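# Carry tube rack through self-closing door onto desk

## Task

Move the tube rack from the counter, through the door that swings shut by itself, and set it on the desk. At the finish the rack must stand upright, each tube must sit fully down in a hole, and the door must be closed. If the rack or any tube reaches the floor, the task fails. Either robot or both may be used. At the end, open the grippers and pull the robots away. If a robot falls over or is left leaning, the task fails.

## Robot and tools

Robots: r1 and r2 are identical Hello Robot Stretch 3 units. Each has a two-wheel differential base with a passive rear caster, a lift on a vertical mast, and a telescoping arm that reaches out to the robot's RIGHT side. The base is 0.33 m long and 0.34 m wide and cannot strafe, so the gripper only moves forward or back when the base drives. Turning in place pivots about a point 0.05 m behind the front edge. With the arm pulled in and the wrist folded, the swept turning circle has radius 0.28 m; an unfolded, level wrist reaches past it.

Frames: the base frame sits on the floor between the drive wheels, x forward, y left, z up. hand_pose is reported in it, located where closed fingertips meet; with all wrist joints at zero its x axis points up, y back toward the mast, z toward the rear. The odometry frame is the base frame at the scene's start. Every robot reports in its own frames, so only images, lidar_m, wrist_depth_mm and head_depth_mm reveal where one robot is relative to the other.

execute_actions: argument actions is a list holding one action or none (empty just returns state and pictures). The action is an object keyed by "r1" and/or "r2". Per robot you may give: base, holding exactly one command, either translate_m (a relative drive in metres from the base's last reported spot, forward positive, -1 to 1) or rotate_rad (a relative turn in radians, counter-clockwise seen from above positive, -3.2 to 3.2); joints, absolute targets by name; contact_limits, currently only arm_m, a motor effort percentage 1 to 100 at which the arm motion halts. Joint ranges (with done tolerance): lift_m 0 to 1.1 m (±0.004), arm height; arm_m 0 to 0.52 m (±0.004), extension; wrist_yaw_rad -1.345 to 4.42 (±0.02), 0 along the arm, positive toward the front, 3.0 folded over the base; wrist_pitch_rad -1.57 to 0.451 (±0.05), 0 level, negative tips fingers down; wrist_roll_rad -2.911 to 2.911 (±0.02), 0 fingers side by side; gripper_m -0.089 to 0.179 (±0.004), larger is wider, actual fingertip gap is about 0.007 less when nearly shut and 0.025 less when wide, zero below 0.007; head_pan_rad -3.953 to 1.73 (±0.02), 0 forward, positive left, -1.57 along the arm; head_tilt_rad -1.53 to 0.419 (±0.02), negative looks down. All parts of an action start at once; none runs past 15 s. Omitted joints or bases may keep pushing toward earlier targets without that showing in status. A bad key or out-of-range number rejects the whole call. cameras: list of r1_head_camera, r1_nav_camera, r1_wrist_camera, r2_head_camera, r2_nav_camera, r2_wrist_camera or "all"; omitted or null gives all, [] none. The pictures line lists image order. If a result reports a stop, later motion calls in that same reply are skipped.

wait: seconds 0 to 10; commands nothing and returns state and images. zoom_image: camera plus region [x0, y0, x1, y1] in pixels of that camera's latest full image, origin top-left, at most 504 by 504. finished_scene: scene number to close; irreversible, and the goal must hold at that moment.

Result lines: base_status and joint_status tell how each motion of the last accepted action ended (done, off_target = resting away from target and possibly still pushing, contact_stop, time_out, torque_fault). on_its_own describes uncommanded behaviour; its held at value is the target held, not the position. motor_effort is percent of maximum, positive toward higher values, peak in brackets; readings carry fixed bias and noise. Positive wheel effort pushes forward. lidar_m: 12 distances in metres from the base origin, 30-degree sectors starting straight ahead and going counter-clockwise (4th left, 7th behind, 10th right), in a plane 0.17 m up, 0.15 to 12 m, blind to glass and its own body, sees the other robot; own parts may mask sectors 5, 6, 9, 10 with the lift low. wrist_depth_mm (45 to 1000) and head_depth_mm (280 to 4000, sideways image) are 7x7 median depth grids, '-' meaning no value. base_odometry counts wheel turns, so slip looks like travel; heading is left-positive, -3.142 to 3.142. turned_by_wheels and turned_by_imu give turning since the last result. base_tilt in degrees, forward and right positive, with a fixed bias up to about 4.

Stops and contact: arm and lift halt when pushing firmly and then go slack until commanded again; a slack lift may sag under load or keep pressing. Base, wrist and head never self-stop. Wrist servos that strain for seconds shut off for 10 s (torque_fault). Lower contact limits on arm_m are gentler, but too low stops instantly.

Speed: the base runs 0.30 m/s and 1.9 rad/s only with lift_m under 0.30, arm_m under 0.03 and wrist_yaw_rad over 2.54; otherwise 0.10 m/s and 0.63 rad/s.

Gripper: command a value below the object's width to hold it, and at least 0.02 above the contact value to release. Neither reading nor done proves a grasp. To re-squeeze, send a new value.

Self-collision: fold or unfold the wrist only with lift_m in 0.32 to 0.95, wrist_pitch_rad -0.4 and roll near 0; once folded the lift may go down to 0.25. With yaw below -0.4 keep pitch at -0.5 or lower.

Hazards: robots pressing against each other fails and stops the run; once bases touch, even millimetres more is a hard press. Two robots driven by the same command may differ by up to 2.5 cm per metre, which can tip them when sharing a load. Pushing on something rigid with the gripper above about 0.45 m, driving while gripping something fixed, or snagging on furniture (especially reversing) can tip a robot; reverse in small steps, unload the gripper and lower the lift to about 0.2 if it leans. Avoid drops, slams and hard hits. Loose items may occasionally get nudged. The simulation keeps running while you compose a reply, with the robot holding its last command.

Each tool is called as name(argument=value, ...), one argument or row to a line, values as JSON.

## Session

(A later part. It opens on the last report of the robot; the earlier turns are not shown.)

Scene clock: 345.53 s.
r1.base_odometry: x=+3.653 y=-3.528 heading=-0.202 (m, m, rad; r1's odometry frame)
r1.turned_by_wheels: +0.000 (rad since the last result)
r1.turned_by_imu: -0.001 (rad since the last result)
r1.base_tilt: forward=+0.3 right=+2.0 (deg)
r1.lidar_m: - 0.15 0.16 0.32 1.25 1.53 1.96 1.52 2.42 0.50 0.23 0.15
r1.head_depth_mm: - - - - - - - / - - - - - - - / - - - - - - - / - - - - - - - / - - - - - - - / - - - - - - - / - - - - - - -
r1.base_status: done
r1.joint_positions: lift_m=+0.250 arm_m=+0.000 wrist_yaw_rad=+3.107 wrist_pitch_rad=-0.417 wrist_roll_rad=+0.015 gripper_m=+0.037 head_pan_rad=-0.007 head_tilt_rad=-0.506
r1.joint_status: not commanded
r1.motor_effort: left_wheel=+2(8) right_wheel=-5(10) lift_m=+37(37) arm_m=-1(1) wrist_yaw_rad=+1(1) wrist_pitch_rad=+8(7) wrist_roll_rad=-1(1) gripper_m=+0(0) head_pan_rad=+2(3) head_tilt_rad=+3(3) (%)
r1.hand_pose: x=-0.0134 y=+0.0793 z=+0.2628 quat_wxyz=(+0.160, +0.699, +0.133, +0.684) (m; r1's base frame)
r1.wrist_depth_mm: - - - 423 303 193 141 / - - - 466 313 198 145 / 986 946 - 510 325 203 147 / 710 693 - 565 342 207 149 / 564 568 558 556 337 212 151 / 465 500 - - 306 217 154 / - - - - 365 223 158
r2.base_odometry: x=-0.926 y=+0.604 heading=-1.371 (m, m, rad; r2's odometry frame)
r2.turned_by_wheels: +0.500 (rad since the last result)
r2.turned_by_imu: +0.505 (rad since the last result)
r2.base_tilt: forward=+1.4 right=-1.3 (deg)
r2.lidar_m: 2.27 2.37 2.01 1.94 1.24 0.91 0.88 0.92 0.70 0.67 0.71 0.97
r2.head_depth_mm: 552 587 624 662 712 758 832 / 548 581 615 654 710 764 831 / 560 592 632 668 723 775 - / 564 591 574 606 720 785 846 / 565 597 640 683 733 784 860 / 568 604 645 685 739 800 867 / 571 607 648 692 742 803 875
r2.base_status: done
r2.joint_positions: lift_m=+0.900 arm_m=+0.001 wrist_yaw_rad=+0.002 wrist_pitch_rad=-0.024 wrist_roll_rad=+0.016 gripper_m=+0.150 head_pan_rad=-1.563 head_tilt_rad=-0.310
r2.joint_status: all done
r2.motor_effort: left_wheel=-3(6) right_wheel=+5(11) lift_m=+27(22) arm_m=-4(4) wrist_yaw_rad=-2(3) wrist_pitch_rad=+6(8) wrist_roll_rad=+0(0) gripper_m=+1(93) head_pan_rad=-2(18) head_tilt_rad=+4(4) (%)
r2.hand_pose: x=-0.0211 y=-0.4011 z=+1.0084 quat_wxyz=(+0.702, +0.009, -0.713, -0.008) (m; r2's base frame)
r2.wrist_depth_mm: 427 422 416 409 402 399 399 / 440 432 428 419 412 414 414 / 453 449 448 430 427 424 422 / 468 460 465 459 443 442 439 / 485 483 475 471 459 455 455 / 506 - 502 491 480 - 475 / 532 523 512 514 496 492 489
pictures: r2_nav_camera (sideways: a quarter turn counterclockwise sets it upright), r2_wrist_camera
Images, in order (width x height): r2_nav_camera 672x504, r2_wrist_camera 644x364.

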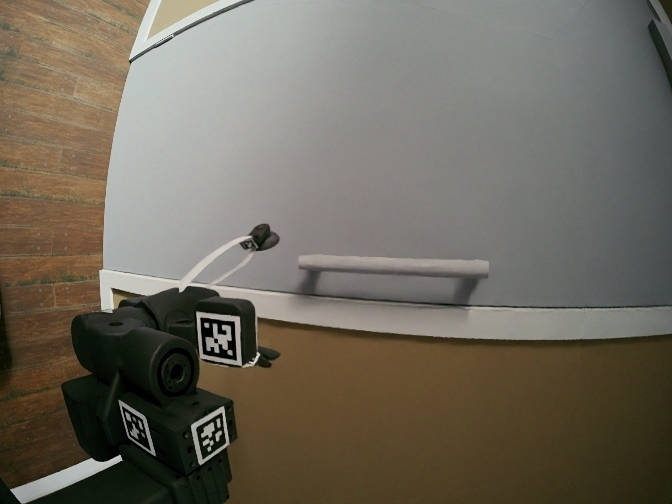

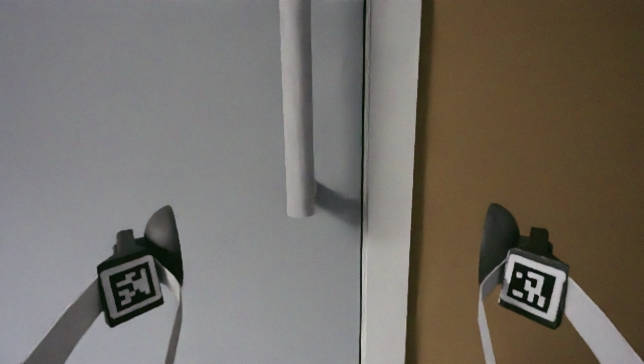

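execute_actions(
  actions=[
    {"r2":{"base":{"translate_m":0.03},"joints":{"lift_m":0.98}}},
  ],
  cameras=[],
)

execute_actions(
  actions=[
    {"r2":{"joints":{"arm_m":0.4},"contact_limits":{"arm_m":12}}},
  ],
  cameras=["r2_wrist_camera"],
)

Scene clock: 347.63 s.
r1.base_odometry: x=+3.653 y=-3.528 heading=-0.202 (m, m, rad; r1's odometry frame)
r1.turned_by_wheels: +0.000 (rad since the last result)
r1.turned_by_imu: +0.000 (rad since the last result)
r1.base_tilt: forward=+0.2 right=+2.2 (deg)
r1.lidar_m: - 0.15 0.16 0.32 1.25 1.53 1.96 1.52 2.42 0.50 0.23 0.15
r1.head_depth_mm: - - - - - - - / - - - - - - - / - - - - - - - / - - - - - - - / - - - - - - - / - - - - - - - / - - - - - - -
r1.base_status: not commanded
r1.joint_positions: lift_m=+0.250 arm_m=+0.000 wrist_yaw_rad=+3.107 wrist_pitch_rad=-0.417 wrist_roll_rad=+0.015 gripper_m=+0.037 head_pan_rad=-0.007 head_tilt_rad=-0.506
r1.joint_status: not commanded
r1.motor_effort: left_wheel=+2(2) right_wheel=-5(5) lift_m=+38(38) arm_m=-1(1) wrist_yaw_rad=+1(1) wrist_pitch_rad=+7(7) wrist_roll_rad=-1(1) gripper_m=+0(1) head_pan_rad=+2(3) head_tilt_rad=+2(3) (%)
r1.hand_pose: x=-0.0134 y=+0.0793 z=+0.2628 quat_wxyz=(+0.160, +0.699, +0.133, +0.684) (m; r1's base frame)
r1.wrist_depth_mm: - - - 423 302 193 141 / - - - 464 312 198 144 / 965 998 - 505 326 203 146 / 717 713 - 562 339 208 149 / 562 555 568 560 339 213 151 / 464 497 - - 307 218 154 / - - - - 363 225 157
r2.base_odometry: x=-0.920 y=+0.574 heading=-1.371 (m, m, rad; r2's odometry frame)
r2.turned_by_wheels: +0.000 (rad since the last result)
r2.turned_by_imu: +0.000 (rad since the last result)
r2.base_tilt: forward=+1.4 right=-1.3 (deg)
r2.lidar_m: 2.24 2.33 2.01 1.94 1.29 0.94 0.91 0.95 0.71 0.68 0.71 0.98
r2.head_depth_mm: 544 581 618 664 704 770 - / 554 586 620 661 703 - - / 561 583 568 658 710 - - / 564 598 636 680 724 785 865 / 566 598 640 681 723 794 860 / 569 605 643 688 739 797 867 / 572 607 649 691 745 803 877
r2.base_status: done
r2.joint_positions: lift_m=+0.980 arm_m=+0.001 wrist_yaw_rad=+0.001 wrist_pitch_rad=-0.023 wrist_roll_rad=+0.016 gripper_m=+0.150 head_pan_rad=-1.563 head_tilt_rad=-0.310
r2.joint_status: all done
r2.motor_effort: left_wheel=-3(5) right_wheel=+5(9) lift_m=+26(26) arm_m=-4(4) wrist_yaw_rad=-1(2) wrist_pitch_rad=+6(6) wrist_roll_rad=+0(0) gripper_m=+0(0) head_pan_rad=-2(2) head_tilt_rad=+3(4) (%)
r2.hand_pose: x=-0.0211 y=-0.4011 z=+1.0885 quat_wxyz=(+0.702, +0.009, -0.713, -0.008) (m; r2's base frame)
r2.wrist_depth_mm: 425 423 416 407 398 402 396 / 437 434 433 423 410 415 409 / 457 446 446 437 429 428 427 / 469 462 462 448 443 446 441 / 488 479 474 467 466 456 453 / 509 - 500 491 478 - 468 / 527 527 517 510 498 497 490
pictures: none
No camera images: the call's "cameras" was empty. Leave "cameras" out to get every camera's image.

Scene clock: 350.83 s.
r1.base_odometry: x=+3.653 y=-3.528 heading=-0.202 (m, m, rad; r1's odometry frame)
r1.turned_by_wheels: +0.000 (rad since the last result)
r1.turned_by_imu: +0.000 (rad since the last result)
r1.base_tilt: forward=+0.2 right=+1.9 (deg)
r1.lidar_m: - 0.15 0.16 0.32 1.25 1.53 1.96 1.52 2.42 0.50 0.23 0.15
r1.head_depth_mm: - - - - - - - / - - - - - - - / - - - - - - - / - - - - - - - / - - - - - - - / - - - - - - - / - - - - - - -
r1.base_status: not commanded
r1.joint_positions: lift_m=+0.250 arm_m=+0.000 wrist_yaw_rad=+3.107 wrist_pitch_rad=-0.417 wrist_roll_rad=+0.015 gripper_m=+0.037 head_pan_rad=-0.007 head_tilt_rad=-0.506
r1.joint_status: not commanded
r1.motor_effort: left_wheel=+2(1) right_wheel=-5(5) lift_m=+37(38) arm_m=-1(1) wrist_yaw_rad=+0(1) wrist_pitch_rad=+8(8) wrist_roll_rad=+0(1) gripper_m=+0(1) head_pan_rad=+3(2) head_tilt_rad=+3(2) (%)
r1.hand_pose: x=-0.0134 y=+0.0793 z=+0.2628 quat_wxyz=(+0.160, +0.699, +0.133, +0.684) (m; r1's base frame)
r1.wrist_depth_mm: - - - 427 302 193 142 / - - - 468 314 197 144 / 945 959 - 515 326 203 146 / 692 700 - 557 341 207 148 / 552 571 561 560 337 213 152 / 464 499 - - 307 218 155 / - - - - 365 223 158
r2.base_odometry: x=-0.920 y=+0.574 heading=-1.371 (m, m, rad; r2's odometry frame)
r2.turned_by_wheels: +0.000 (rad since the last result)
r2.turned_by_imu: +0.000 (rad since the last result)
r2.base_tilt: forward=+1.4 right=-1.4 (deg)
r2.lidar_m: 2.25 2.33 2.01 1.94 1.29 0.94 0.91 0.95 0.71 0.68 0.71 0.98
r2.head_depth_mm: 544 579 617 647 722 766 831 / 555 588 618 - - 759 832 / 561 585 569 - - 781 843 / 563 597 635 673 730 786 852 / 567 600 638 682 733 792 858 / 569 607 643 690 738 800 872 / 572 607 648 692 745 802 874
r2.base_status: not commanded
r2.joint_positions: lift_m=+0.980 arm_m=+0.259 wrist_yaw_rad=-0.005 wrist_pitch_rad=-0.026 wrist_roll_rad=+0.016 gripper_m=+0.150 head_pan_rad=-1.563 head_tilt_rad=-0.309
r2.joint_status: arm_m contact_stop (moved +0.259 of +0.399)
r2.on_its_own: arm_m is slack since a contact_stop, until your next command for it (your +0.400 is given up)
r2.motor_effort: left_wheel=-2(5) right_wheel=-1(5) lift_m=+26(27) arm_m=+1(16) wrist_yaw_rad=+3(6) wrist_pitch_rad=+7(8) wrist_roll_rad=+0(0) gripper_m=-1(2) head_pan_rad=-1(2) head_tilt_rad=+3(3) (%)
r2.contact_limits: arm_m 12 (drawing in: default 25, maximum 42; extending or still: default 35, maximum 57)
r2.hand_pose: x=-0.0228 y=-0.6598 z=+1.0879 quat_wxyz=(+0.702, +0.007, -0.713, -0.011) (m; r2's base frame)
r2.wrist_depth_mm: 173 170 168 93 167 154 151 / 178 177 175 96 172 158 157 / 185 183 180 100 179 164 164 / 192 190 187 103 184 169 177 / 199 195 194 107 192 175 184 / 205 - 201 112 199 185 192 / 214 214 210 116 207 187 199
pictures: r2_wrist_camera
Images, in order (width x height): r2_wrist_camera 644x364.

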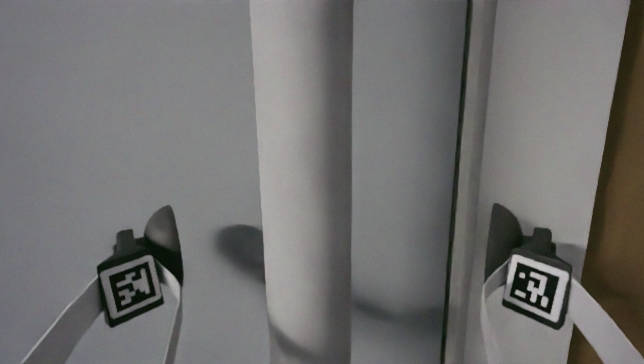

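execute_actions(
  actions=[
    {"r2":{"joints":{"arm_m":0.25,"gripper_m":-0.02}}},
  ],
  cameras=[],
)

execute_actions(
  actions=[
    {"r2":{"joints":{"arm_m":0.0},"contact_limits":{"arm_m":42}},"r1":{"base":{"translate_m":0.6}}},
  ],
  cameras=["r2_nav_camera","r1_nav_camera"],
)

Scene clock: 353.40 s.
r1.base_odometry: x=+3.653 y=-3.528 heading=-0.202 (m, m, rad; r1's odometry frame)
r1.turned_by_wheels: +0.000 (rad since the last result)
r1.turned_by_imu: +0.000 (rad since the last result)
r1.base_tilt: forward=+0.2 right=+1.8 (deg)
r1.lidar_m: - 0.15 0.16 0.32 1.25 1.53 1.96 1.52 2.42 0.50 0.23 0.15
r1.head_depth_mm: - - - - - - - / - - - - - - - / - - - - - - - / - - - - - - - / - - - - - - - / - - - - - - - / - - - - - - -
r1.base_status: not commanded
r1.joint_positions: lift_m=+0.250 arm_m=+0.000 wrist_yaw_rad=+3.107 wrist_pitch_rad=-0.417 wrist_roll_rad=+0.015 gripper_m=+0.037 head_pan_rad=-0.007 head_tilt_rad=-0.506
r1.joint_status: not commanded
r1.motor_effort: left_wheel=+1(2) right_wheel=-5(5) lift_m=+37(38) arm_m=-1(1) wrist_yaw_rad=+1(1) wrist_pitch_rad=+8(7) wrist_roll_rad=-1(0) gripper_m=+1(1) head_pan_rad=+3(3) head_tilt_rad=+3(3) (%)
r1.hand_pose: x=-0.0134 y=+0.0793 z=+0.2628 quat_wxyz=(+0.160, +0.699, +0.133, +0.684) (m; r1's base frame)
r1.wrist_depth_mm: - - - 427 303 194 142 / - - - 461 313 198 144 / 975 980 - 502 328 203 146 / 711 719 - 566 339 208 149 / 558 557 560 555 340 214 153 / 469 497 - - 309 218 154 / - - - - 362 224 157
r2.base_odometry: x=-0.920 y=+0.574 heading=-1.371 (m, m, rad; r2's odometry frame)
r2.turned_by_wheels: +0.000 (rad since the last result)
r2.turned_by_imu: +0.000 (rad since the last result)
r2.base_tilt: forward=+1.4 right=-1.4 (deg)
r2.lidar_m: 2.25 2.33 2.01 1.94 1.29 0.94 0.91 0.94 0.71 0.68 0.71 0.98
r2.head_depth_mm: 543 581 619 646 719 767 832 / 557 586 620 - - 758 829 / 561 585 568 654 - 786 847 / 564 599 634 676 730 785 853 / 566 600 639 685 735 790 861 / 569 603 643 686 735 795 869 / 573 607 646 692 742 804 871
r2.base_status: not commanded
r2.joint_positions: lift_m=+0.980 arm_m=+0.250 wrist_yaw_rad=+0.017 wrist_pitch_rad=-0.024 wrist_roll_rad=+0.016 gripper_m=-0.019 head_pan_rad=-1.563 head_tilt_rad=-0.309
r2.joint_status: all done
r2.on_its_own: wrist_yaw_rad is at rest, and its effort (-13) is outside its rest range (-12 to +12)
r2.motor_effort: left_wheel=+2(2) right_wheel=-8(8) lift_m=+26(26) arm_m=-1(9) wrist_yaw_rad=-13(13) wrist_pitch_rad=+6(7) wrist_roll_rad=+0(0) gripper_m=-25(100) head_pan_rad=-2(2) head_tilt_rad=+3(3) (%)
r2.hand_pose: x=-0.0172 y=-0.6506 z=+1.0883 quat_wxyz=(+0.702, +0.015, -0.712, -0.003) (m; r2's base frame)
r2.wrist_depth_mm: 184 181 179 102 174 160 157 / 191 188 185 105 180 165 162 / 197 196 192 109 186 170 168 / 204 202 199 113 193 177 175 / 213 210 206 117 199 182 189 / 221 218 214 121 209 189 197 / 229 228 224 126 216 195 204
pictures: none
No camera images: the call's "cameras" was empty. Leave "cameras" out to get every camera's image.

Scene clock: 358.57 s.
r1.base_odometry: x=+4.241 y=-3.648 heading=-0.202 (m, m, rad; r1's odometry frame)
r1.turned_by_wheels: +0.001 (rad since the last result)
r1.turned_by_imu: -0.175 (rad since the last result)
r1.base_tilt: forward=+0.1 right=+1.8 (deg)
r1.lidar_m: - - 0.15 0.19 0.49 1.43 1.93 1.71 2.40 0.27 0.15 -
r1.head_depth_mm: - - - - - - - / - - - - - - - / - - - - - - - / - - - - - - - / - - - - - - - / - - - - - - - / - - - - - - -
r1.base_status: translate_m off_target (by the wheels' count: +0.5999 of +0.6000)
r1.joint_positions: lift_m=+0.250 arm_m=+0.000 wrist_yaw_rad=+3.108 wrist_pitch_rad=-0.417 wrist_roll_rad=+0.016 gripper_m=+0.037 head_pan_rad=+0.009 head_tilt_rad=-0.493
r1.joint_status: not commanded
r1.motor_effort: left_wheel=+18(64) right_wheel=+3(93) lift_m=+37(39) arm_m=-1(1) wrist_yaw_rad=+0(6) wrist_pitch_rad=+8(9) wrist_roll_rad=-1(1) gripper_m=+0(0) head_pan_rad=-4(14) head_tilt_rad=-3(13) (%)
r1.hand_pose: x=-0.0137 y=+0.0793 z=+0.2628 quat_wxyz=(+0.159, +0.699, +0.134, +0.684) (m; r1's base frame)
r1.wrist_depth_mm: 920 385 - - 199 113 78 / - 420 - - 204 113 79 / 982 463 - 909 208 115 79 / 702 526 - 669 212 116 80 / 563 557 553 549 204 118 81 / 462 507 - - 176 119 81 / - - - - 214 120 82
r2.base_odometry: x=-0.920 y=+0.574 heading=-1.371 (m, m, rad; r2's odometry frame)
r2.turned_by_wheels: +0.000 (rad since the last result)
r2.turned_by_imu: +0.127 (rad since the last result)
r2.base_tilt: forward=+1.4 right=-1.2 (deg)
r2.lidar_m: 2.26 2.46 1.96 1.95 1.13 0.90 0.89 0.86 0.67 0.41 0.52 1.10
r2.head_depth_mm: 321 356 589 629 674 721 - / 325 343 361 383 410 590 - / 341 354 381 404 427 - - / 357 369 315 337 357 - - / 376 399 425 455 489 530 578 / 397 424 453 485 524 570 625 / 421 449 482 521 566 620 687
r2.base_status: not commanded
r2.joint_positions: lift_m=+0.980 arm_m=+0.001 wrist_yaw_rad=+0.154 wrist_pitch_rad=-0.021 wrist_roll_rad=+0.016 gripper_m=-0.019 head_pan_rad=-1.564 head_tilt_rad=-0.305
r2.joint_status: all done
r2.on_its_own: wrist_yaw_rad is held at +0.151, not at your +0.000, by its stall guard, which is not easing now
r2.motor_effort: left_wheel=+0(29) right_wheel=-7(39) lift_m=+24(26) arm_m=-12(26) wrist_yaw_rad=-3(63) wrist_pitch_rad=+6(12) wrist_roll_rad=+0(0) gripper_m=-23(33) head_pan_rad=-2(2) head_tilt_rad=+2(3) (%)
r2.contact_limits: arm_m 42 (drawing in: default 25, maximum 42; extending or still: default 35, maximum 57)
r2.hand_pose: x=+0.0178 y=-0.3989 z=+1.0892 quat_wxyz=(+0.700, +0.062, -0.710, +0.046) (m; r2's base frame)
r2.wrist_depth_mm: 424 311 243 111 169 146 335 / 448 329 253 115 173 150 345 / 491 345 266 119 179 154 356 / 551 370 277 123 183 158 370 / 602 388 308 126 183 165 380 / 674 421 325 132 185 171 394 / 752 468 314 138 206 177 408
pictures: r1_nav_camera (sideways: a quarter turn counterclockwise sets it upright), r2_nav_camera (sideways: a quarter turn counterclockwise sets it upright)
Images, in order (width x height): r1_nav_camera 672x504, r2_nav_camera 672x504.

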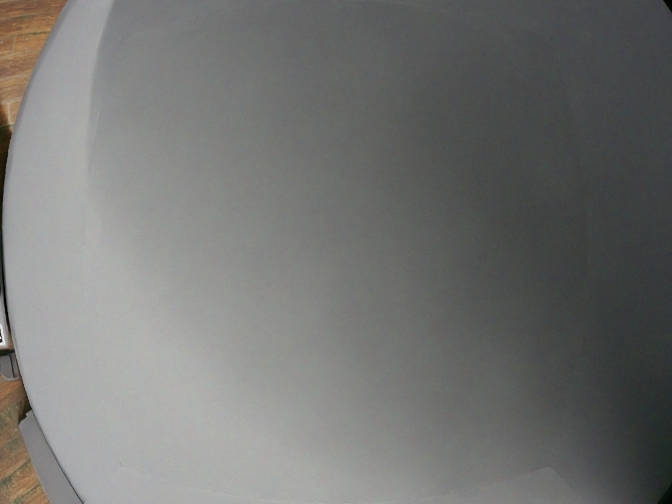

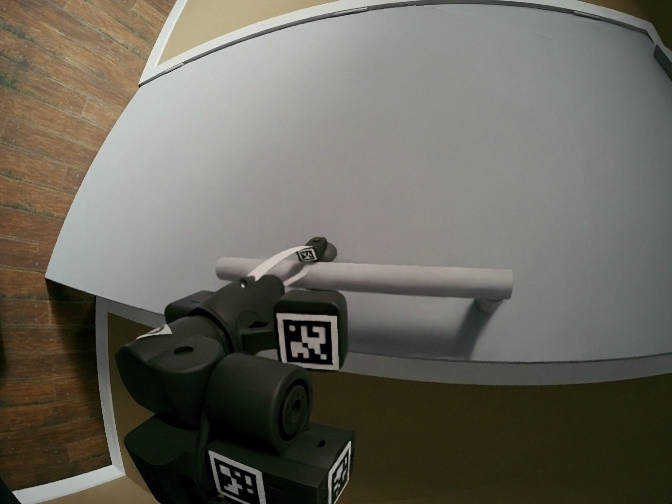

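execute_actions(
  actions=[
    {"r2":{"base":{"rotate_rad":0.4},"joints":{"wrist_yaw_rad":-0.3}},"r1":{"base":{"translate_m":0.6}}},
  ],
  cameras=[],
)

execute_actions(
  actions=[
    {"r2":{"base":{"translate_m":0.35},"joints":{"wrist_yaw_rad":-0.3}},"r1":{"base":{"translate_m":0.8}}},
  ],
  cameras=["r2_nav_camera","r1_nav_camera"],
)

Scene clock: 363.40 s.
r1.base_odometry: x=+4.829 y=-3.768 heading=-0.202 (m, m, rad; r1's odometry frame)
r1.turned_by_wheels: +0.000 (rad since the last result)
r1.turned_by_imu: +0.038 (rad since the last result)
r1.base_tilt: forward=+0.0 right=+1.8 (deg)
r1.lidar_m: - - 0.15 0.21 1.30 1.47 1.93 1.71 2.45 0.23 0.15 -
r1.head_depth_mm: - - - - - - - / - - - - - - - / - - - - - - - / - - - - - - - / - - - - - - - / - - - - - - - / - - - - - - -
r1.base_status: done
r1.joint_positions: lift_m=+0.250 arm_m=+0.000 wrist_yaw_rad=+3.108 wrist_pitch_rad=-0.417 wrist_roll_rad=+0.016 gripper_m=+0.037 head_pan_rad=-0.016 head_tilt_rad=-0.489
r1.joint_status: not commanded
r1.motor_effort: left_wheel=+5(62) right_wheel=+12(95) lift_m=+38(40) arm_m=-1(2) wrist_yaw_rad=+0(8) wrist_pitch_rad=+8(9) wrist_roll_rad=-2(2) gripper_m=+0(0) head_pan_rad=+6(10) head_tilt_rad=-5(13) (%)
r1.hand_pose: x=-0.0136 y=+0.0793 z=+0.2628 quat_wxyz=(+0.160, +0.699, +0.134, +0.684) (m; r1's base frame)
r1.wrist_depth_mm: 985 404 - - 216 115 78 / - 442 - - 218 117 79 / 967 487 - 932 222 117 79 / 696 646 - 680 223 118 80 / 564 558 559 556 213 118 80 / 472 496 - - 181 119 80 / - - - - 219 120 81
r2.base_odometry: x=-0.920 y=+0.574 heading=-0.971 (m, m, rad; r2's odometry frame)
r2.turned_by_wheels: +0.400 (rad since the last result)
r2.turned_by_imu: +0.332 (rad since the last result)
r2.base_tilt: forward=+1.3 right=-1.2 (deg)
r2.lidar_m: 2.33 2.07 1.95 1.34 0.93 0.88 0.90 0.71 0.41 0.45 0.75 2.12
r2.head_depth_mm: 358 372 306 320 338 - - / 387 405 426 446 471 - - / 421 444 468 495 525 569 605 / 465 491 520 553 591 634 684 / 516 550 586 628 678 732 804 / 582 621 671 726 793 870 975 / 666 720 785 860 955 1077 1229
r2.base_status: done
r2.joint_positions: lift_m=+0.980 arm_m=+0.001 wrist_yaw_rad=-0.322 wrist_pitch_rad=-0.023 wrist_roll_rad=+0.016 gripper_m=-0.019 head_pan_rad=-1.564 head_tilt_rad=-0.304
r2.joint_status: wrist_yaw_rad off_target (ended at -0.322, target -0.300)
r2.on_its_own: wrist_yaw_rad is at rest, and its effort (+14) is outside its rest range (-12 to +12)
r2.motor_effort: left_wheel=-1(12) right_wheel=+13(35) lift_m=+24(24) arm_m=-7(12) wrist_yaw_rad=+14(62) wrist_pitch_rad=+6(8) wrist_roll_rad=+0(1) gripper_m=-23(30) head_pan_rad=-3(2) head_tilt_rad=+1(2) (%)
r2.hand_pose: x=-0.1023 y=-0.3882 z=+1.0887 quat_wxyz=(+0.691, -0.106, -0.705, -0.121) (m; r2's base frame)
r2.wrist_depth_mm: 308 257 219 107 167 152 364 / 320 268 228 110 171 156 376 / 338 280 236 114 176 163 384 / 360 295 246 118 182 167 398 / 384 310 262 122 184 174 416 / 409 330 282 127 200 180 424 / 442 353 276 133 206 448 438
pictures: none
No camera images: the call's "cameras" was empty. Leave "cameras" out to get every camera's image.

Scene clock: 369.07 s.
r1.base_odometry: x=+5.613 y=-3.928 heading=-0.202 (m, m, rad; r1's odometry frame)
r1.turned_by_wheels: +0.000 (rad since the last result)
r1.turned_by_imu: -0.129 (rad since the last result)
r1.base_tilt: forward=+0.0 right=+1.8 (deg)
r1.lidar_m: - - 0.15 0.20 0.52 0.55 1.98 1.74 2.35 0.24 0.15 -
r1.head_depth_mm: - - - - - - - / - - - - - - - / - - - - - - - / - - - - - - - / - - - - - - - / - - - - - - - / - - - - - - -
r1.base_status: done
r1.joint_positions: lift_m=+0.250 arm_m=+0.000 wrist_yaw_rad=+3.110 wrist_pitch_rad=-0.417 wrist_roll_rad=+0.016 gripper_m=+0.037 head_pan_rad=+0.013 head_tilt_rad=-0.487
r1.joint_status: not commanded
r1.motor_effort: left_wheel=+6(57) right_wheel=+8(88) lift_m=+37(39) arm_m=-1(1) wrist_yaw_rad=-1(7) wrist_pitch_rad=+8(9) wrist_roll_rad=-1(1) gripper_m=+0(0) head_pan_rad=-5(11) head_tilt_rad=-6(14) (%)
r1.hand_pose: x=-0.0141 y=+0.0793 z=+0.2628 quat_wxyz=(+0.159, +0.699, +0.134, +0.684) (m; r1's base frame)
r1.wrist_depth_mm: 386 438 - - 208 114 78 / 418 468 - - 212 115 78 / 463 504 - 880 214 116 79 / 664 523 - 664 219 117 79 / 566 547 556 563 208 118 80 / 463 498 - - 179 119 80 / - - - - 204 120 81
r2.base_odometry: x=-0.723 y=+0.285 heading=-0.971 (m, m, rad; r2's odometry frame)
r2.turned_by_wheels: +0.000 (rad since the last result)
r2.turned_by_imu: -0.811 (rad since the last result)
r2.base_tilt: forward=+1.0 right=-0.7 (deg)
r2.lidar_m: 1.27 1.94 2.16 1.92 1.91 1.48 1.22 1.21 0.46 0.45 0.48 0.69
r2.head_depth_mm: 334 346 303 320 341 - - / 337 357 380 406 429 - - / 341 362 384 410 440 477 504 / 345 366 390 417 448 482 524 / 349 370 394 422 453 492 535 / 352 374 400 428 460 499 543 / 358 379 405 434 468 507 556
r2.base_status: done
r2.joint_positions: lift_m=+0.980 arm_m=+0.001 wrist_yaw_rad=-0.312 wrist_pitch_rad=-0.012 wrist_roll_rad=+0.017 gripper_m=-0.019 head_pan_rad=-1.565 head_tilt_rad=-0.304
r2.joint_status: all done
r2.motor_effort: left_wheel=+0(42) right_wheel=+9(100) lift_m=+24(24) arm_m=-11(11) wrist_yaw_rad=+8(77) wrist_pitch_rad=+3(10) wrist_roll_rad=+0(0) gripper_m=-24(32) head_pan_rad=-3(1) head_tilt_rad=+1(1) (%)
r2.hand_pose: x=-0.0999 y=-0.3897 z=+1.0914 quat_wxyz=(+0.692, -0.106, -0.705, -0.113) (m; r2's base frame)
r2.wrist_depth_mm: 161 167 175 109 196 937 855 / 165 171 180 113 202 931 856 / 170 176 186 117 210 976 883 / 174 183 193 121 219 - 878 / 179 187 197 125 888 - 900 / 184 193 201 129 - - 928 / 192 199 215 136 245 - 955
pictures: r1_nav_camera (sideways: a quarter turn counterclockwise sets it upright), r2_nav_camera (sideways: a quarter turn counterclockwise sets it upright)
Images, in order (width x height): r1_nav_camera 672x504, r2_nav_camera 672x504.

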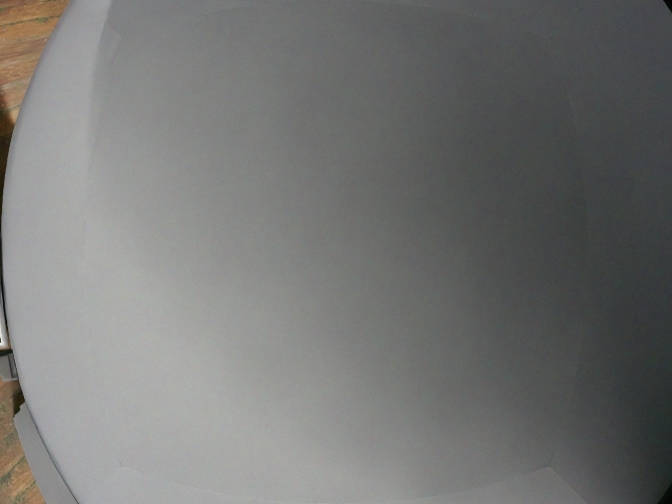

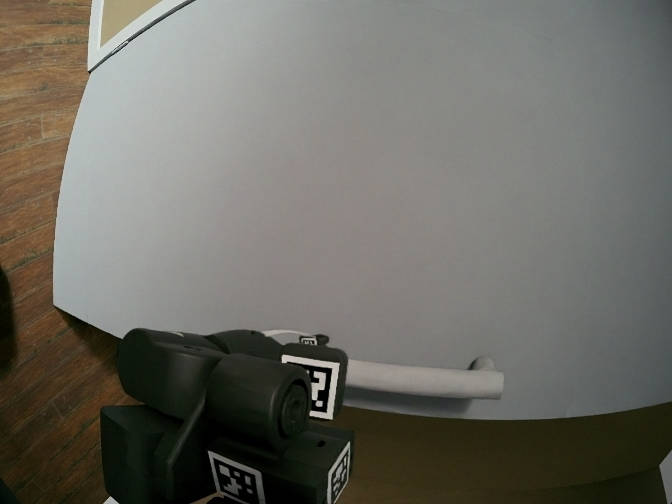

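execute_actions(
  actions=[
    {"r1":{"base":{"translate_m":-0.3},"joints":{"head_tilt_rad":-0.9}}},
  ],
  cameras=["r1_nav_camera","r2_nav_camera"],
)

Scene clock: 377.27 s.
r1.base_odometry: x=+5.319 y=-3.868 heading=-0.202 (m, m, rad; r1's odometry frame)
r1.turned_by_wheels: +0.000 (rad since the last result)
r1.turned_by_imu: +0.001 (rad since the last result)
r1.base_tilt: forward=+0.0 right=+2.0 (deg)
r1.lidar_m: 0.20 0.20 0.22 0.36 0.42 1.29 1.68 1.50 2.06 2.58 0.49 0.25
r1.head_depth_mm: - - 290 353 526 955 1100 / - - - 325 463 819 1099 / - - - 309 413 675 1075 / - - - 298 374 576 1050 / - - - - 341 501 948 / - - - - 318 444 761 / - - - - 305 398 638
r1.base_status: done
r1.joint_positions: lift_m=+0.250 arm_m=+0.000 wrist_yaw_rad=+3.109 wrist_pitch_rad=-0.417 wrist_roll_rad=+0.016 gripper_m=+0.037 head_pan_rad=+0.007 head_tilt_rad=-0.890
r1.joint_status: all done
r1.motor_effort: left_wheel=-1(5) right_wheel=-1(9) lift_m=+38(37) arm_m=-1(1) wrist_yaw_rad=-1(1) wrist_pitch_rad=+8(8) wrist_roll_rad=-2(1) gripper_m=+0(0) head_pan_rad=-3(5) head_tilt_rad=-5(28) (%)
r1.hand_pose: x=-0.0140 y=+0.0793 z=+0.2628 quat_wxyz=(+0.159, +0.699, +0.134, +0.684) (m; r1's base frame)
r1.wrist_depth_mm: 893 974 389 424 336 241 186 / 949 - - 455 356 249 193 / 958 981 - 495 376 259 198 / 721 704 - 539 395 268 205 / 561 566 563 568 403 282 212 / 467 505 - - 388 294 219 / - - - - 380 305 224
r2.base_odometry: x=-0.723 y=+0.285 heading=-0.971 (m, m, rad; r2's odometry frame)
r2.turned_by_wheels: +0.000 (rad since the last result)
r2.turned_by_imu: +0.305 (rad since the last result)
r2.base_tilt: forward=-6.8 right=+10.7 (deg)
r2.lidar_m: 2.04 2.12 2.08 1.98 1.63 1.20 1.03 0.79 0.67 0.65 0.69 0.95
r2.head_depth_mm: - - 346 314 335 - - / 296 324 353 386 352 - - / 298 326 360 403 451 529 - / 300 330 365 408 462 536 634 / 303 333 368 413 470 544 650 / 306 336 372 418 475 553 660 / 309 339 376 423 484 563 676
r2.base_status: not commanded
r2.joint_positions: lift_m=+0.981 arm_m=+0.001 wrist_yaw_rad=-0.286 wrist_pitch_rad=+0.159 wrist_roll_rad=+0.017 gripper_m=-0.019 head_pan_rad=-1.565 head_tilt_rad=-0.304
r2.joint_status: not commanded
r2.on_its_own: base_tilt is 14.5 degrees off its reading at the scene's start (forward=+1.3 right=-1.3); wrist_pitch_rad is at rest, and its effort (-47) is outside its rest range (-20 to +32)
r2.motor_effort: left_wheel=+0(0) right_wheel=+0(12) lift_m=+13(24) arm_m=-12(12) wrist_yaw_rad=-9(11) wrist_pitch_rad=-47(49) wrist_roll_rad=+0(0) gripper_m=-23(23) head_pan_rad=-2(2) head_tilt_rad=+1(1) (%)
r2.hand_pose: x=-0.0940 y=-0.3925 z=+1.1360 quat_wxyz=(+0.700, -0.156, -0.695, -0.044) (m; r2's base frame)
r2.wrist_depth_mm: 158 163 169 104 252 290 318 / 162 169 176 108 260 303 334 / 168 175 182 112 208 318 349 / 173 181 190 117 217 330 368 / 179 188 196 123 302 350 389 / 186 195 202 128 319 363 406 / 193 201 217 136 246 390 433
pictures: r1_nav_camera (sideways: a quarter turn counterclockwise sets it upright), r2_nav_camera (sideways: a quarter turn counterclockwise sets it upright)
Images, in order (width x height): r1_nav_camera 672x504, r2_nav_camera 672x504.

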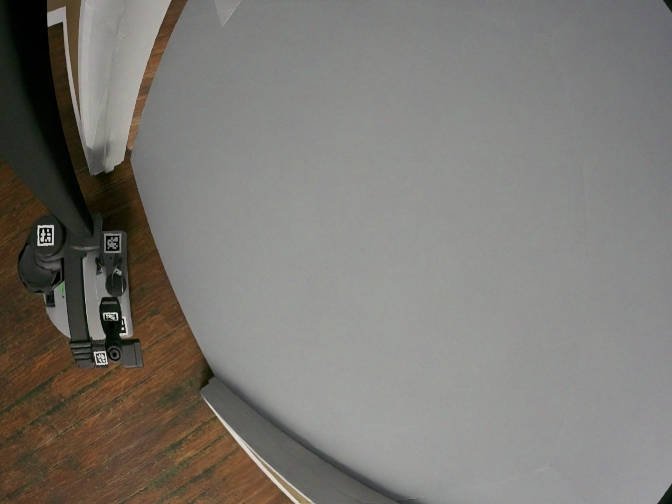

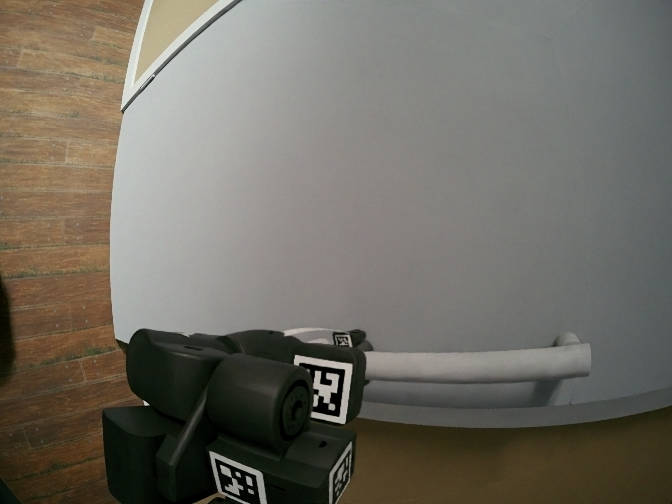

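Tipping; push back immediately.

execute_actions(
  actions=[
    {"r1":{"base":{"translate_m":0.6}}},
  ],
  cameras=["r1_nav_camera"],
)

Scene clock: 381.30 s.
r1.base_odometry: x=+5.907 y=-3.986 heading=-0.201 (m, m, rad; r1's odometry frame)
r1.turned_by_wheels: +0.000 (rad since the last result)
r1.turned_by_imu: +0.056 (rad since the last result)
r1.base_tilt: forward=+0.0 right=+1.8 (deg)
r1.lidar_m: - - 0.15 0.19 0.51 1.43 1.94 1.72 2.37 0.25 0.15 -
r1.head_depth_mm: - - - - - - - / - - - - - - - / - - - - - - - / - - - - - - - / - - - - - - - / - - - - - - - / - - - - - - -
r1.base_status: done
r1.joint_positions: lift_m=+0.250 arm_m=+0.000 wrist_yaw_rad=+3.108 wrist_pitch_rad=-0.417 wrist_roll_rad=+0.016 gripper_m=+0.037 head_pan_rad=+0.012 head_tilt_rad=-0.909
r1.joint_status: not commanded
r1.motor_effort: left_wheel=+14(68) right_wheel=+9(75) lift_m=+38(39) arm_m=-1(1) wrist_yaw_rad=+0(7) wrist_pitch_rad=+8(8) wrist_roll_rad=-1(1) gripper_m=+0(1) head_pan_rad=-5(13) head_tilt_rad=+5(11) (%)
r1.hand_pose: x=-0.0137 y=+0.0793 z=+0.2628 quat_wxyz=(+0.159, +0.699, +0.134, +0.684) (m; r1's base frame)
r1.wrist_depth_mm: 394 407 - - 201 112 77 / - 440 - - 204 113 78 / 968 476 - 901 207 114 78 / 702 525 - 666 213 116 79 / 561 555 563 558 204 116 80 / 467 497 - - 176 118 80 / - - - - 200 119 81
r2.base_odometry: x=-0.723 y=+0.285 heading=-0.971 (m, m, rad; r2's odometry frame)
r2.turned_by_wheels: +0.000 (rad since the last result)
r2.turned_by_imu: -0.197 (rad since the last result)
r2.base_tilt: forward=-0.7 right=+1.9 (deg)
r2.lidar_m: 1.52 1.97 2.18 1.91 1.92 1.35 1.19 1.19 0.50 0.49 0.53 0.79
r2.head_depth_mm: 319 334 295 312 335 - - / 324 346 370 398 423 - - / 329 351 376 405 439 481 516 / 334 357 383 413 448 491 543 / 339 363 389 422 458 502 556 / 344 369 396 429 468 513 572 / 349 374 404 437 478 525 584
r2.base_status: not commanded
r2.joint_positions: lift_m=+0.980 arm_m=+0.001 wrist_yaw_rad=-0.324 wrist_pitch_rad=+0.023 wrist_roll_rad=+0.016 gripper_m=-0.019 head_pan_rad=-1.565 head_tilt_rad=-0.301
r2.joint_status: not commanded
r2.on_its_own: base_tilt is 3.8 degrees off its reading at the scene's start (forward=+1.3 right=-1.3); wrist_pitch_rad is held at +0.177, not at your +0.000, by its stall guard, which is still easing; wrist_yaw_rad is at rest, and its effort (+15) is outside its rest range (-12 to +12)
r2.motor_effort: left_wheel=+0(1) right_wheel=+8(20) lift_m=+31(31) arm_m=-5(12) wrist_yaw_rad=+15(21) wrist_pitch_rad=+44(48) wrist_roll_rad=+1(1) gripper_m=-22(24) head_pan_rad=-2(2) head_tilt_rad=+0(1) (%)
r2.hand_pose: x=-0.1033 y=-0.3889 z=+1.1002 quat_wxyz=(+0.694, -0.123, -0.702, -0.105) (m; r2's base frame)
r2.wrist_depth_mm: 159 164 172 105 189 689 820 / 164 169 177 109 197 730 848 / 169 175 183 113 203 765 880 / 175 181 190 117 214 803 904 / 180 187 195 121 724 856 911 / 186 194 202 127 490 905 945 / 194 202 215 134 242 976 965
pictures: r1_nav_camera (sideways: a quarter turn counterclockwise sets it upright)
Images, in order (width x height): r1_nav_camera 672x504.

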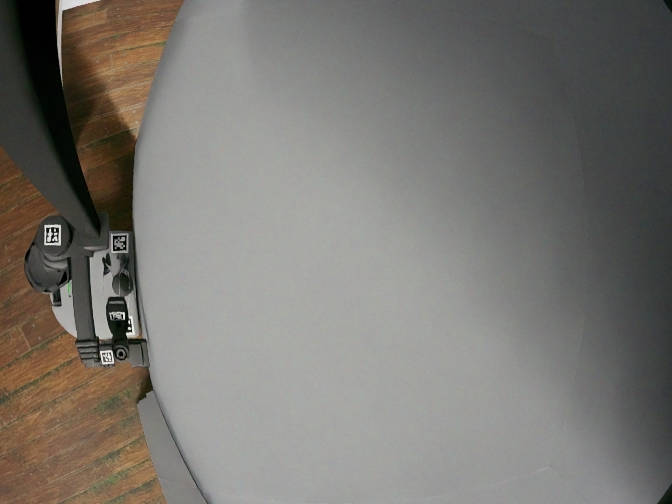

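execute_actions(
  actions=[
    {"r1":{"base":{"rotate_rad":0.6}},"r2":{"joints":{"wrist_pitch_rad":0.1}}},
  ],
  cameras=[],
)

execute_actions(
  actions=[
    {"r1":{"base":{"translate_m":0.4}}},
  ],
  cameras=["r1_nav_camera","r2_nav_camera"],
)

Scene clock: 385.67 s.
r1.base_odometry: x=+5.907 y=-3.986 heading=+0.397 (m, m, rad; r1's odometry frame)
r1.turned_by_wheels: +0.599 (rad since the last result)
r1.turned_by_imu: +0.247 (rad since the last result)
r1.base_tilt: forward=+0.2 right=+1.9 (deg)
r1.lidar_m: - - 0.15 0.46 0.48 1.65 2.12 1.66 2.64 0.19 0.15 -
r1.head_depth_mm: - - - - - - - / - - - - - - - / - - - - - - - / - - - - - - - / - - - - - - - / - - - - - - - / - - - - - - 375
r1.base_status: rotate_rad off_target (by the wheels' count: +0.5988 of +0.6000)
r1.joint_positions: lift_m=+0.250 arm_m=+0.000 wrist_yaw_rad=+3.028 wrist_pitch_rad=-0.417 wrist_roll_rad=+0.016 gripper_m=+0.037 head_pan_rad=-0.007 head_tilt_rad=-0.899
r1.joint_status: not commanded
r1.on_its_own: wrist_yaw_rad is held at +3.051, not at its first target +3.108, by its stall guard, which is still easing; right_wheel is at rest, and its effort (+59) is outside its rest range (-18 to +18)
r1.motor_effort: left_wheel=+0(22) right_wheel=+59(70) lift_m=+38(38) arm_m=+4(4) wrist_yaw_rad=+18(46) wrist_pitch_rad=+8(8) wrist_roll_rad=-1(1) gripper_m=+0(0) head_pan_rad=+3(14) head_tilt_rad=+0(5) (%)
r1.hand_pose: x=+0.0043 y=+0.0786 z=+0.2628 quat_wxyz=(+0.187, +0.704, +0.106, +0.677) (m; r1's base frame)
r1.wrist_depth_mm: - - 461 - 240 121 81 / - - 495 - 241 122 81 / 962 958 539 955 243 122 81 / 706 708 591 698 243 122 81 / 559 556 - 564 230 123 81 / 469 478 - - 191 123 81 / - - - - 245 123 82
r2.base_odometry: x=-0.723 y=+0.285 heading=-0.971 (m, m, rad; r2's odometry frame)
r2.turned_by_wheels: +0.000 (rad since the last result)
r2.turned_by_imu: +0.112 (rad since the last result)
r2.base_tilt: forward=-3.2 right=+5.3 (deg)
r2.lidar_m: 1.92 2.03 2.09 1.93 1.87 1.26 1.16 1.13 0.56 0.56 0.60 0.91
r2.head_depth_mm: 305 332 348 308 332 - - / 311 336 364 396 428 - - / 317 342 370 405 444 498 542 / 321 348 377 413 456 508 575 / 327 354 385 421 466 522 593 / 332 359 392 430 477 536 614 / 337 366 400 438 489 550 630
r2.base_status: not commanded
r2.joint_positions: lift_m=+0.980 arm_m=+0.001 wrist_yaw_rad=-0.348 wrist_pitch_rad=+0.111 wrist_roll_rad=+0.016 gripper_m=-0.019 head_pan_rad=-1.565 head_tilt_rad=-0.301
r2.joint_status: all done
r2.on_its_own: base_tilt is 8.0 degrees off its reading at the scene's start (forward=+1.3 right=-1.3); wrist_yaw_rad is held at -0.341, not at your -0.300, by its stall guard, which is not easing now
r2.motor_effort: left_wheel=+0(0) right_wheel=+6(10) lift_m=+23(31) arm_m=-5(6) wrist_yaw_rad=+4(18) wrist_pitch_rad=-4(44) wrist_roll_rad=+1(0) gripper_m=-22(22) head_pan_rad=-2(1) head_tilt_rad=+0(0) (%)
r2.hand_pose: x=-0.1091 y=-0.3876 z=+1.1232 quat_wxyz=(+0.697, -0.161, -0.694, -0.082) (m; r2's base frame)
r2.wrist_depth_mm: 160 166 174 107 195 512 605 / 165 171 179 110 200 530 639 / 169 176 185 114 206 555 668 / 174 181 190 119 215 580 703 / 178 186 195 122 528 619 726 / 185 194 200 126 555 630 780 / 190 197 213 133 239 685 819
pictures: none
No camera images: the call's "cameras" was empty. Leave "cameras" out to get every camera's image.

Scene clock: 389.47 s.
r1.base_odometry: x=+6.275 y=-3.831 heading=+0.397 (m, m, rad; r1's odometry frame)
r1.turned_by_wheels: -0.001 (rad since the last result)
r1.turned_by_imu: -0.106 (rad since the last result)
r1.base_tilt: forward=-0.1 right=+2.0 (deg)
r1.lidar_m: - - 0.15 0.23 0.49 1.54 1.93 1.69 2.52 0.20 0.15 -
r1.head_depth_mm: - - - - - - - / - - - - - - - / - - - - - - - / - - - - - - - / - - - - - - - / - - - - - - - / - - - - - - -
r1.base_status: translate_m off_target (by the wheels' count: +0.3998 of +0.4000)
r1.joint_positions: lift_m=+0.250 arm_m=+0.000 wrist_yaw_rad=+3.051 wrist_pitch_rad=-0.417 wrist_roll_rad=+0.016 gripper_m=+0.037 head_pan_rad=-0.032 head_tilt_rad=-0.918
r1.joint_status: not commanded
r1.on_its_own: wrist_yaw_rad is held at +3.051, not at its first target +3.108, by its stall guard, which is not easing now; right_wheel is at rest, and its effort (+34) is outside its rest range (-18 to +18)
r1.motor_effort: left_wheel=+5(53) right_wheel=+34(70) lift_m=+37(40) arm_m=+0(4) wrist_yaw_rad=+0(21) wrist_pitch_rad=+7(9) wrist_roll_rad=-2(1) gripper_m=+0(1) head_pan_rad=+12(16) head_tilt_rad=+8(10) (%)
r1.hand_pose: x=-0.0010 y=+0.0786 z=+0.2629 quat_wxyz=(+0.179, +0.703, +0.114, +0.679) (m; r1's base frame)
r1.wrist_depth_mm: - - - - 175 99 68 / - - - - 179 100 69 / 937 945 940 870 182 101 69 / 732 713 732 673 187 102 70 / 564 558 - 538 180 103 70 / 465 478 - - 156 104 71 / - - - - 199 105 71
r2.base_odometry: x=-0.723 y=+0.285 heading=-0.971 (m, m, rad; r2's odometry frame)
r2.turned_by_wheels: +0.000 (rad since the last result)
r2.turned_by_imu: -0.014 (rad since the last result)
r2.base_tilt: forward=-2.8 right=+4.8 (deg)
r2.lidar_m: 1.86 2.02 2.10 1.93 1.91 1.27 1.16 1.15 0.55 0.55 0.59 0.89
r2.head_depth_mm: 307 332 350 308 331 - - / 314 337 364 397 427 - - / 318 343 371 404 445 496 537 / 324 348 378 413 455 505 571 / 328 355 385 422 464 519 589 / 334 361 392 431 476 534 605 / 339 367 401 440 487 547 624
r2.base_status: not commanded
r2.joint_positions: lift_m=+0.980 arm_m=+0.001 wrist_yaw_rad=-0.349 wrist_pitch_rad=+0.094 wrist_roll_rad=+0.016 gripper_m=-0.019 head_pan_rad=-1.565 head_tilt_rad=-0.301
r2.joint_status: not commanded
r2.on_its_own: base_tilt is 7.3 degrees off its reading at the scene's start (forward=+1.3 right=-1.3); wrist_yaw_rad is held at -0.341, not at your -0.300, by its stall guard, which is not easing now
r2.motor_effort: left_wheel=+1(0) right_wheel=+4(19) lift_m=+23(23) arm_m=-6(8) wrist_yaw_rad=+4(17) wrist_pitch_rad=+1(10) wrist_roll_rad=+0(0) gripper_m=-22(23) head_pan_rad=-1(1) head_tilt_rad=+0(0) (%)
r2.hand_pose: x=-0.1094 y=-0.3876 z=+1.1189 quat_wxyz=(+0.696, -0.156, -0.695, -0.089) (m; r2's base frame)
r2.wrist_depth_mm: 160 165 173 106 193 532 643 / 164 171 178 110 200 555 673 / 169 175 185 113 206 583 711 / 174 181 192 118 214 612 761 / 179 187 194 122 556 630 780 / 185 193 200 126 575 681 839 / 190 199 212 133 240 711 874
pictures: r1_nav_camera (sideways: a quarter turn counterclockwise sets it upright), r2_nav_camera (sideways: a quarter turn counterclockwise sets it upright)
Images, in order (width x height): r1_nav_camera 672x504, r2_nav_camera 672x504.

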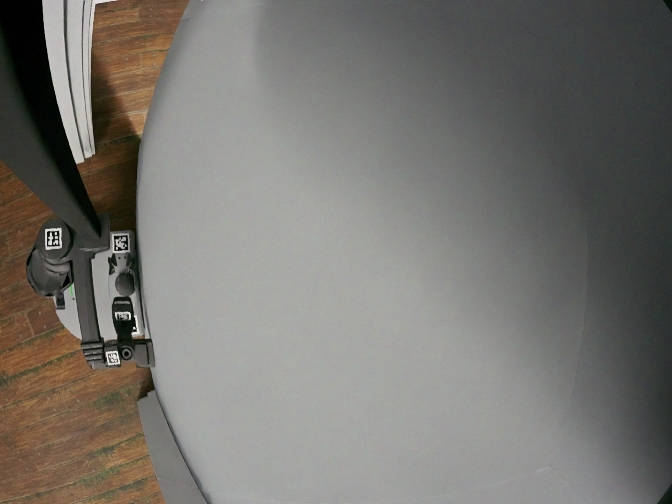

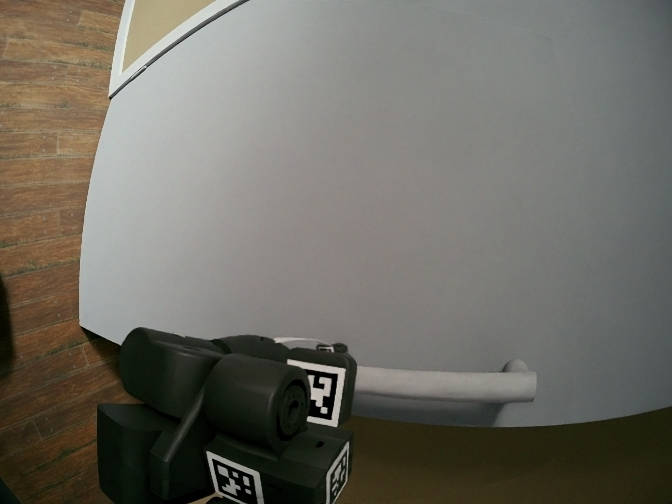

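execute_actions(
  actions=[
    {"r2":{"joints":{"gripper_m":0.12,"wrist_yaw_rad":0,"wrist_pitch_rad":0}},"r1":{"base":{"translate_m":0.1}}},
  ],
  cameras=[],
)

execute_actions(
  actions=[
    {"r2":{"base":{"translate_m":0.25},"joints":{"head_tilt_rad":-0.9,"head_pan_rad":-2.2}},"r1":{"base":{"translate_m":0.1}}},
  ],
  cameras=["r2_nav_camera","r2_head_camera"],
)

Scene clock: 397.93 s.
r1.base_odometry: x=+6.367 y=-3.793 heading=+0.398 (m, m, rad; r1's odometry frame)
r1.turned_by_wheels: +0.001 (rad since the last result)
r1.turned_by_imu: -0.035 (rad since the last result)
r1.base_tilt: forward=+0.1 right=+1.8 (deg)
r1.lidar_m: - - 0.15 0.19 0.49 1.51 1.91 1.68 2.46 0.25 0.15 -
r1.head_depth_mm: - - - - - - - / - - - - - - - / - - - - - - - / - - - - - - - / - - - - - - - / - - - - - - - / - - - - - - -
r1.base_status: translate_m off_target (by the wheels' count: +0.0998 of +0.1000)
r1.joint_positions: lift_m=+0.250 arm_m=+0.000 wrist_yaw_rad=+3.052 wrist_pitch_rad=-0.417 wrist_roll_rad=+0.016 gripper_m=+0.037 head_pan_rad=+0.009 head_tilt_rad=-0.906
r1.joint_status: not commanded
r1.on_its_own: wrist_yaw_rad is held at +3.051, not at its first target +3.108, by its stall guard, which is not easing now; left_wheel is at rest, and its effort (+32) is outside its rest range (-18 to +18)
r1.motor_effort: left_wheel=+32(52) right_wheel=+9(69) lift_m=+37(40) arm_m=+0(0) wrist_yaw_rad=-1(2) wrist_pitch_rad=+8(8) wrist_roll_rad=-2(1) gripper_m=+0(0) head_pan_rad=-4(14) head_tilt_rad=+3(9) (%)
r1.hand_pose: x=-0.0011 y=+0.0786 z=+0.2628 quat_wxyz=(+0.179, +0.703, +0.114, +0.679) (m; r1's base frame)
r1.wrist_depth_mm: - 418 - 485 157 94 67 / - - - - 162 96 68 / 955 882 967 835 167 97 69 / 698 677 719 632 172 99 69 / 560 556 - 516 169 101 70 / 466 483 - - 149 102 71 / - - - - 191 104 72
r2.base_odometry: x=-0.723 y=+0.285 heading=-0.971 (m, m, rad; r2's odometry frame)
r2.turned_by_wheels: +0.000 (rad since the last result)
r2.turned_by_imu: +0.250 (rad since the last result)
r2.base_tilt: forward=+1.4 right=-1.4 (deg)
r2.lidar_m: 2.01 2.18 1.92 1.90 1.47 1.16 1.14 0.93 0.57 0.57 0.70 1.17
r2.head_depth_mm: 451 474 500 528 560 599 - / 468 493 520 553 582 - - / 486 515 545 578 610 - - / 505 534 568 604 645 704 770 / 526 558 593 633 683 740 800 / 548 585 623 670 721 780 851 / 574 612 654 702 764 837 918
r2.base_status: not commanded
r2.joint_positions: lift_m=+0.980 arm_m=+0.000 wrist_yaw_rad=+0.000 wrist_pitch_rad=-0.020 wrist_roll_rad=+0.015 gripper_m=+0.120 head_pan_rad=-1.566 head_tilt_rad=-0.304
r2.joint_status: all done
r2.motor_effort: left_wheel=-1(56) right_wheel=+0(47) lift_m=+24(35) arm_m=+0(6) wrist_yaw_rad=+0(51) wrist_pitch_rad=+5(24) wrist_roll_rad=+1(2) gripper_m=+0(92) head_pan_rad=-2(1) head_tilt_rad=+1(3) (%)
r2.hand_pose: x=-0.0214 y=-0.4009 z=+1.0895 quat_wxyz=(+0.702, +0.007, -0.712, -0.007) (m; r2's base frame)
r2.wrist_depth_mm: 480 424 376 336 303 277 256 / 493 437 388 343 311 285 262 / 523 454 401 359 323 295 268 / 561 473 415 374 331 303 276 / 586 513 426 386 346 304 285 / 624 554 447 396 357 - 291 / 649 541 476 414 373 333 296
pictures: none
No camera images: the call's "cameras" was empty. Leave "cameras" out to get every camera's image.

Scene clock: 401.37 s.
r1.base_odometry: x=+6.459 y=-3.754 heading=+0.398 (m, m, rad; r1's odometry frame)
r1.turned_by_wheels: +0.000 (rad since the last result)
r1.turned_by_imu: +0.045 (rad since the last result)
r1.base_tilt: forward=+0.0 right=+1.8 (deg)
r1.lidar_m: - - 0.15 0.19 0.48 1.55 2.11 1.66 2.51 0.25 0.15 -
r1.head_depth_mm: - - - - - - - / - - - - - - - / - - - - - - - / - - - - - - - / - - - - - - - / - - - - - - - / - - - - - - -
r1.base_status: translate_m off_target (by the wheels' count: +0.0999 of +0.1000)
r1.joint_positions: lift_m=+0.250 arm_m=+0.000 wrist_yaw_rad=+3.053 wrist_pitch_rad=-0.417 wrist_roll_rad=+0.016 gripper_m=+0.037 head_pan_rad=+0.010 head_tilt_rad=-0.909
r1.joint_status: not commanded
r1.on_its_own: wrist_yaw_rad is held at +3.051, not at its first target +3.108, by its stall guard, which is not easing now
r1.motor_effort: left_wheel=+14(49) right_wheel=+12(62) lift_m=+36(39) arm_m=+0(0) wrist_yaw_rad=-2(8) wrist_pitch_rad=+8(8) wrist_roll_rad=-1(1) gripper_m=-1(1) head_pan_rad=-4(14) head_tilt_rad=+4(7) (%)
r1.hand_pose: x=-0.0015 y=+0.0786 z=+0.2629 quat_wxyz=(+0.178, +0.703, +0.115, +0.679) (m; r1's base frame)
r1.wrist_depth_mm: - - - - 159 95 67 / - - - - 164 96 68 / 945 931 880 848 169 98 69 / 708 696 627 633 173 99 69 / 566 556 - 521 169 101 70 / 466 477 - - 149 102 71 / - - - - 190 104 72
r2.base_odometry: x=-0.582 y=+0.079 heading=-0.971 (m, m, rad; r2's odometry frame)
r2.turned_by_wheels: +0.000 (rad since the last result)
r2.turned_by_imu: +0.000 (rad since the last result)
r2.base_tilt: forward=+1.4 right=-1.3 (deg)
r2.lidar_m: 1.76 1.90 1.89 1.87 1.78 1.41 1.39 0.76 0.67 0.67 0.80 1.22
r2.head_depth_mm: 636 - - - - 1257 1126 / 648 - - - 1392 1261 1148 / 638 - - - 1379 1261 1179 / 620 - - - - 1262 1162 / 604 664 - - - 1262 1147 / 587 - - - - 1239 1132 / 571 - - - - 1241 1126
r2.base_status: done
r2.joint_positions: lift_m=+0.980 arm_m=+0.000 wrist_yaw_rad=+0.000 wrist_pitch_rad=-0.020 wrist_roll_rad=+0.015 gripper_m=+0.120 head_pan_rad=-2.193 head_tilt_rad=-0.889
r2.joint_status: all done
r2.motor_effort: left_wheel=+0(3) right_wheel=+0(3) lift_m=+24(23) arm_m=+0(0) wrist_yaw_rad=+0(1) wrist_pitch_rad=+5(5) wrist_roll_rad=+1(2) gripper_m=-1(0) head_pan_rad=-3(25) head_tilt_rad=-4(33) (%)
r2.hand_pose: x=-0.0214 y=-0.4009 z=+1.0895 quat_wxyz=(+0.702, +0.007, -0.712, -0.007) (m; r2's base frame)
r2.wrist_depth_mm: 544 513 478 432 398 370 342 / 571 533 501 449 402 375 350 / 581 555 514 459 420 388 361 / 606 574 532 483 439 397 369 / 630 605 546 498 454 407 379 / 658 644 571 514 468 - 391 / 690 647 607 540 485 439 395
pictures: r2_head_camera (sideways: a quarter turn clockwise sets it upright), r2_nav_camera (sideways: a quarter turn counterclockwise sets it upright)
Images, in order (width x height): r2_head_camera 896x504, r2_nav_camera 672x504.

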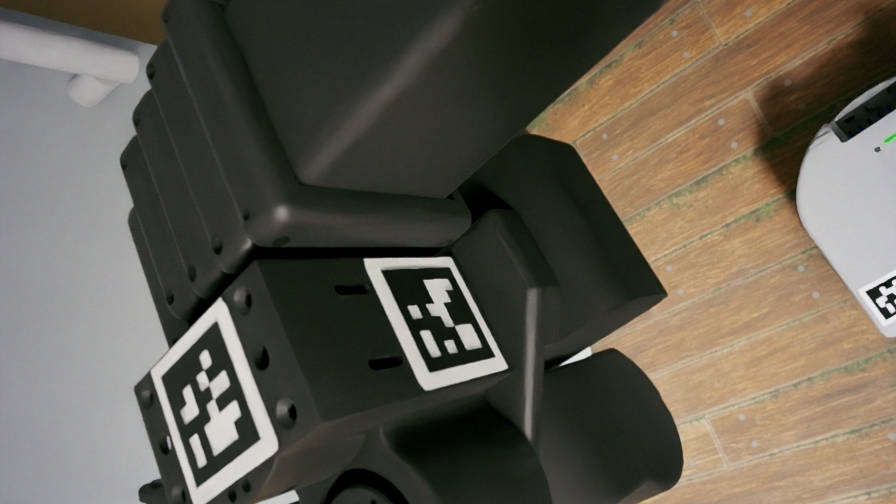

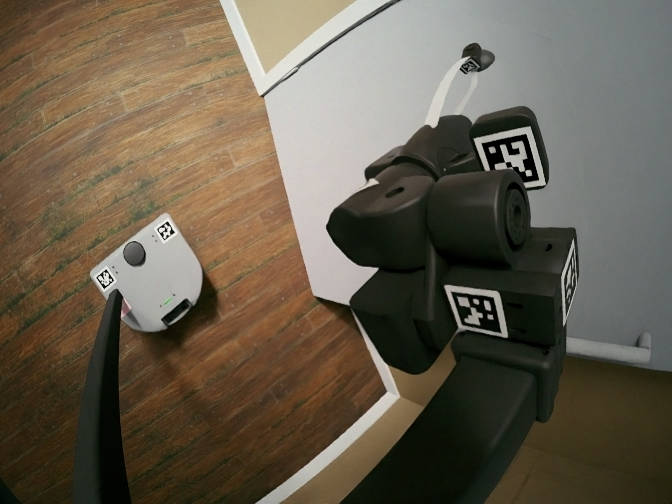

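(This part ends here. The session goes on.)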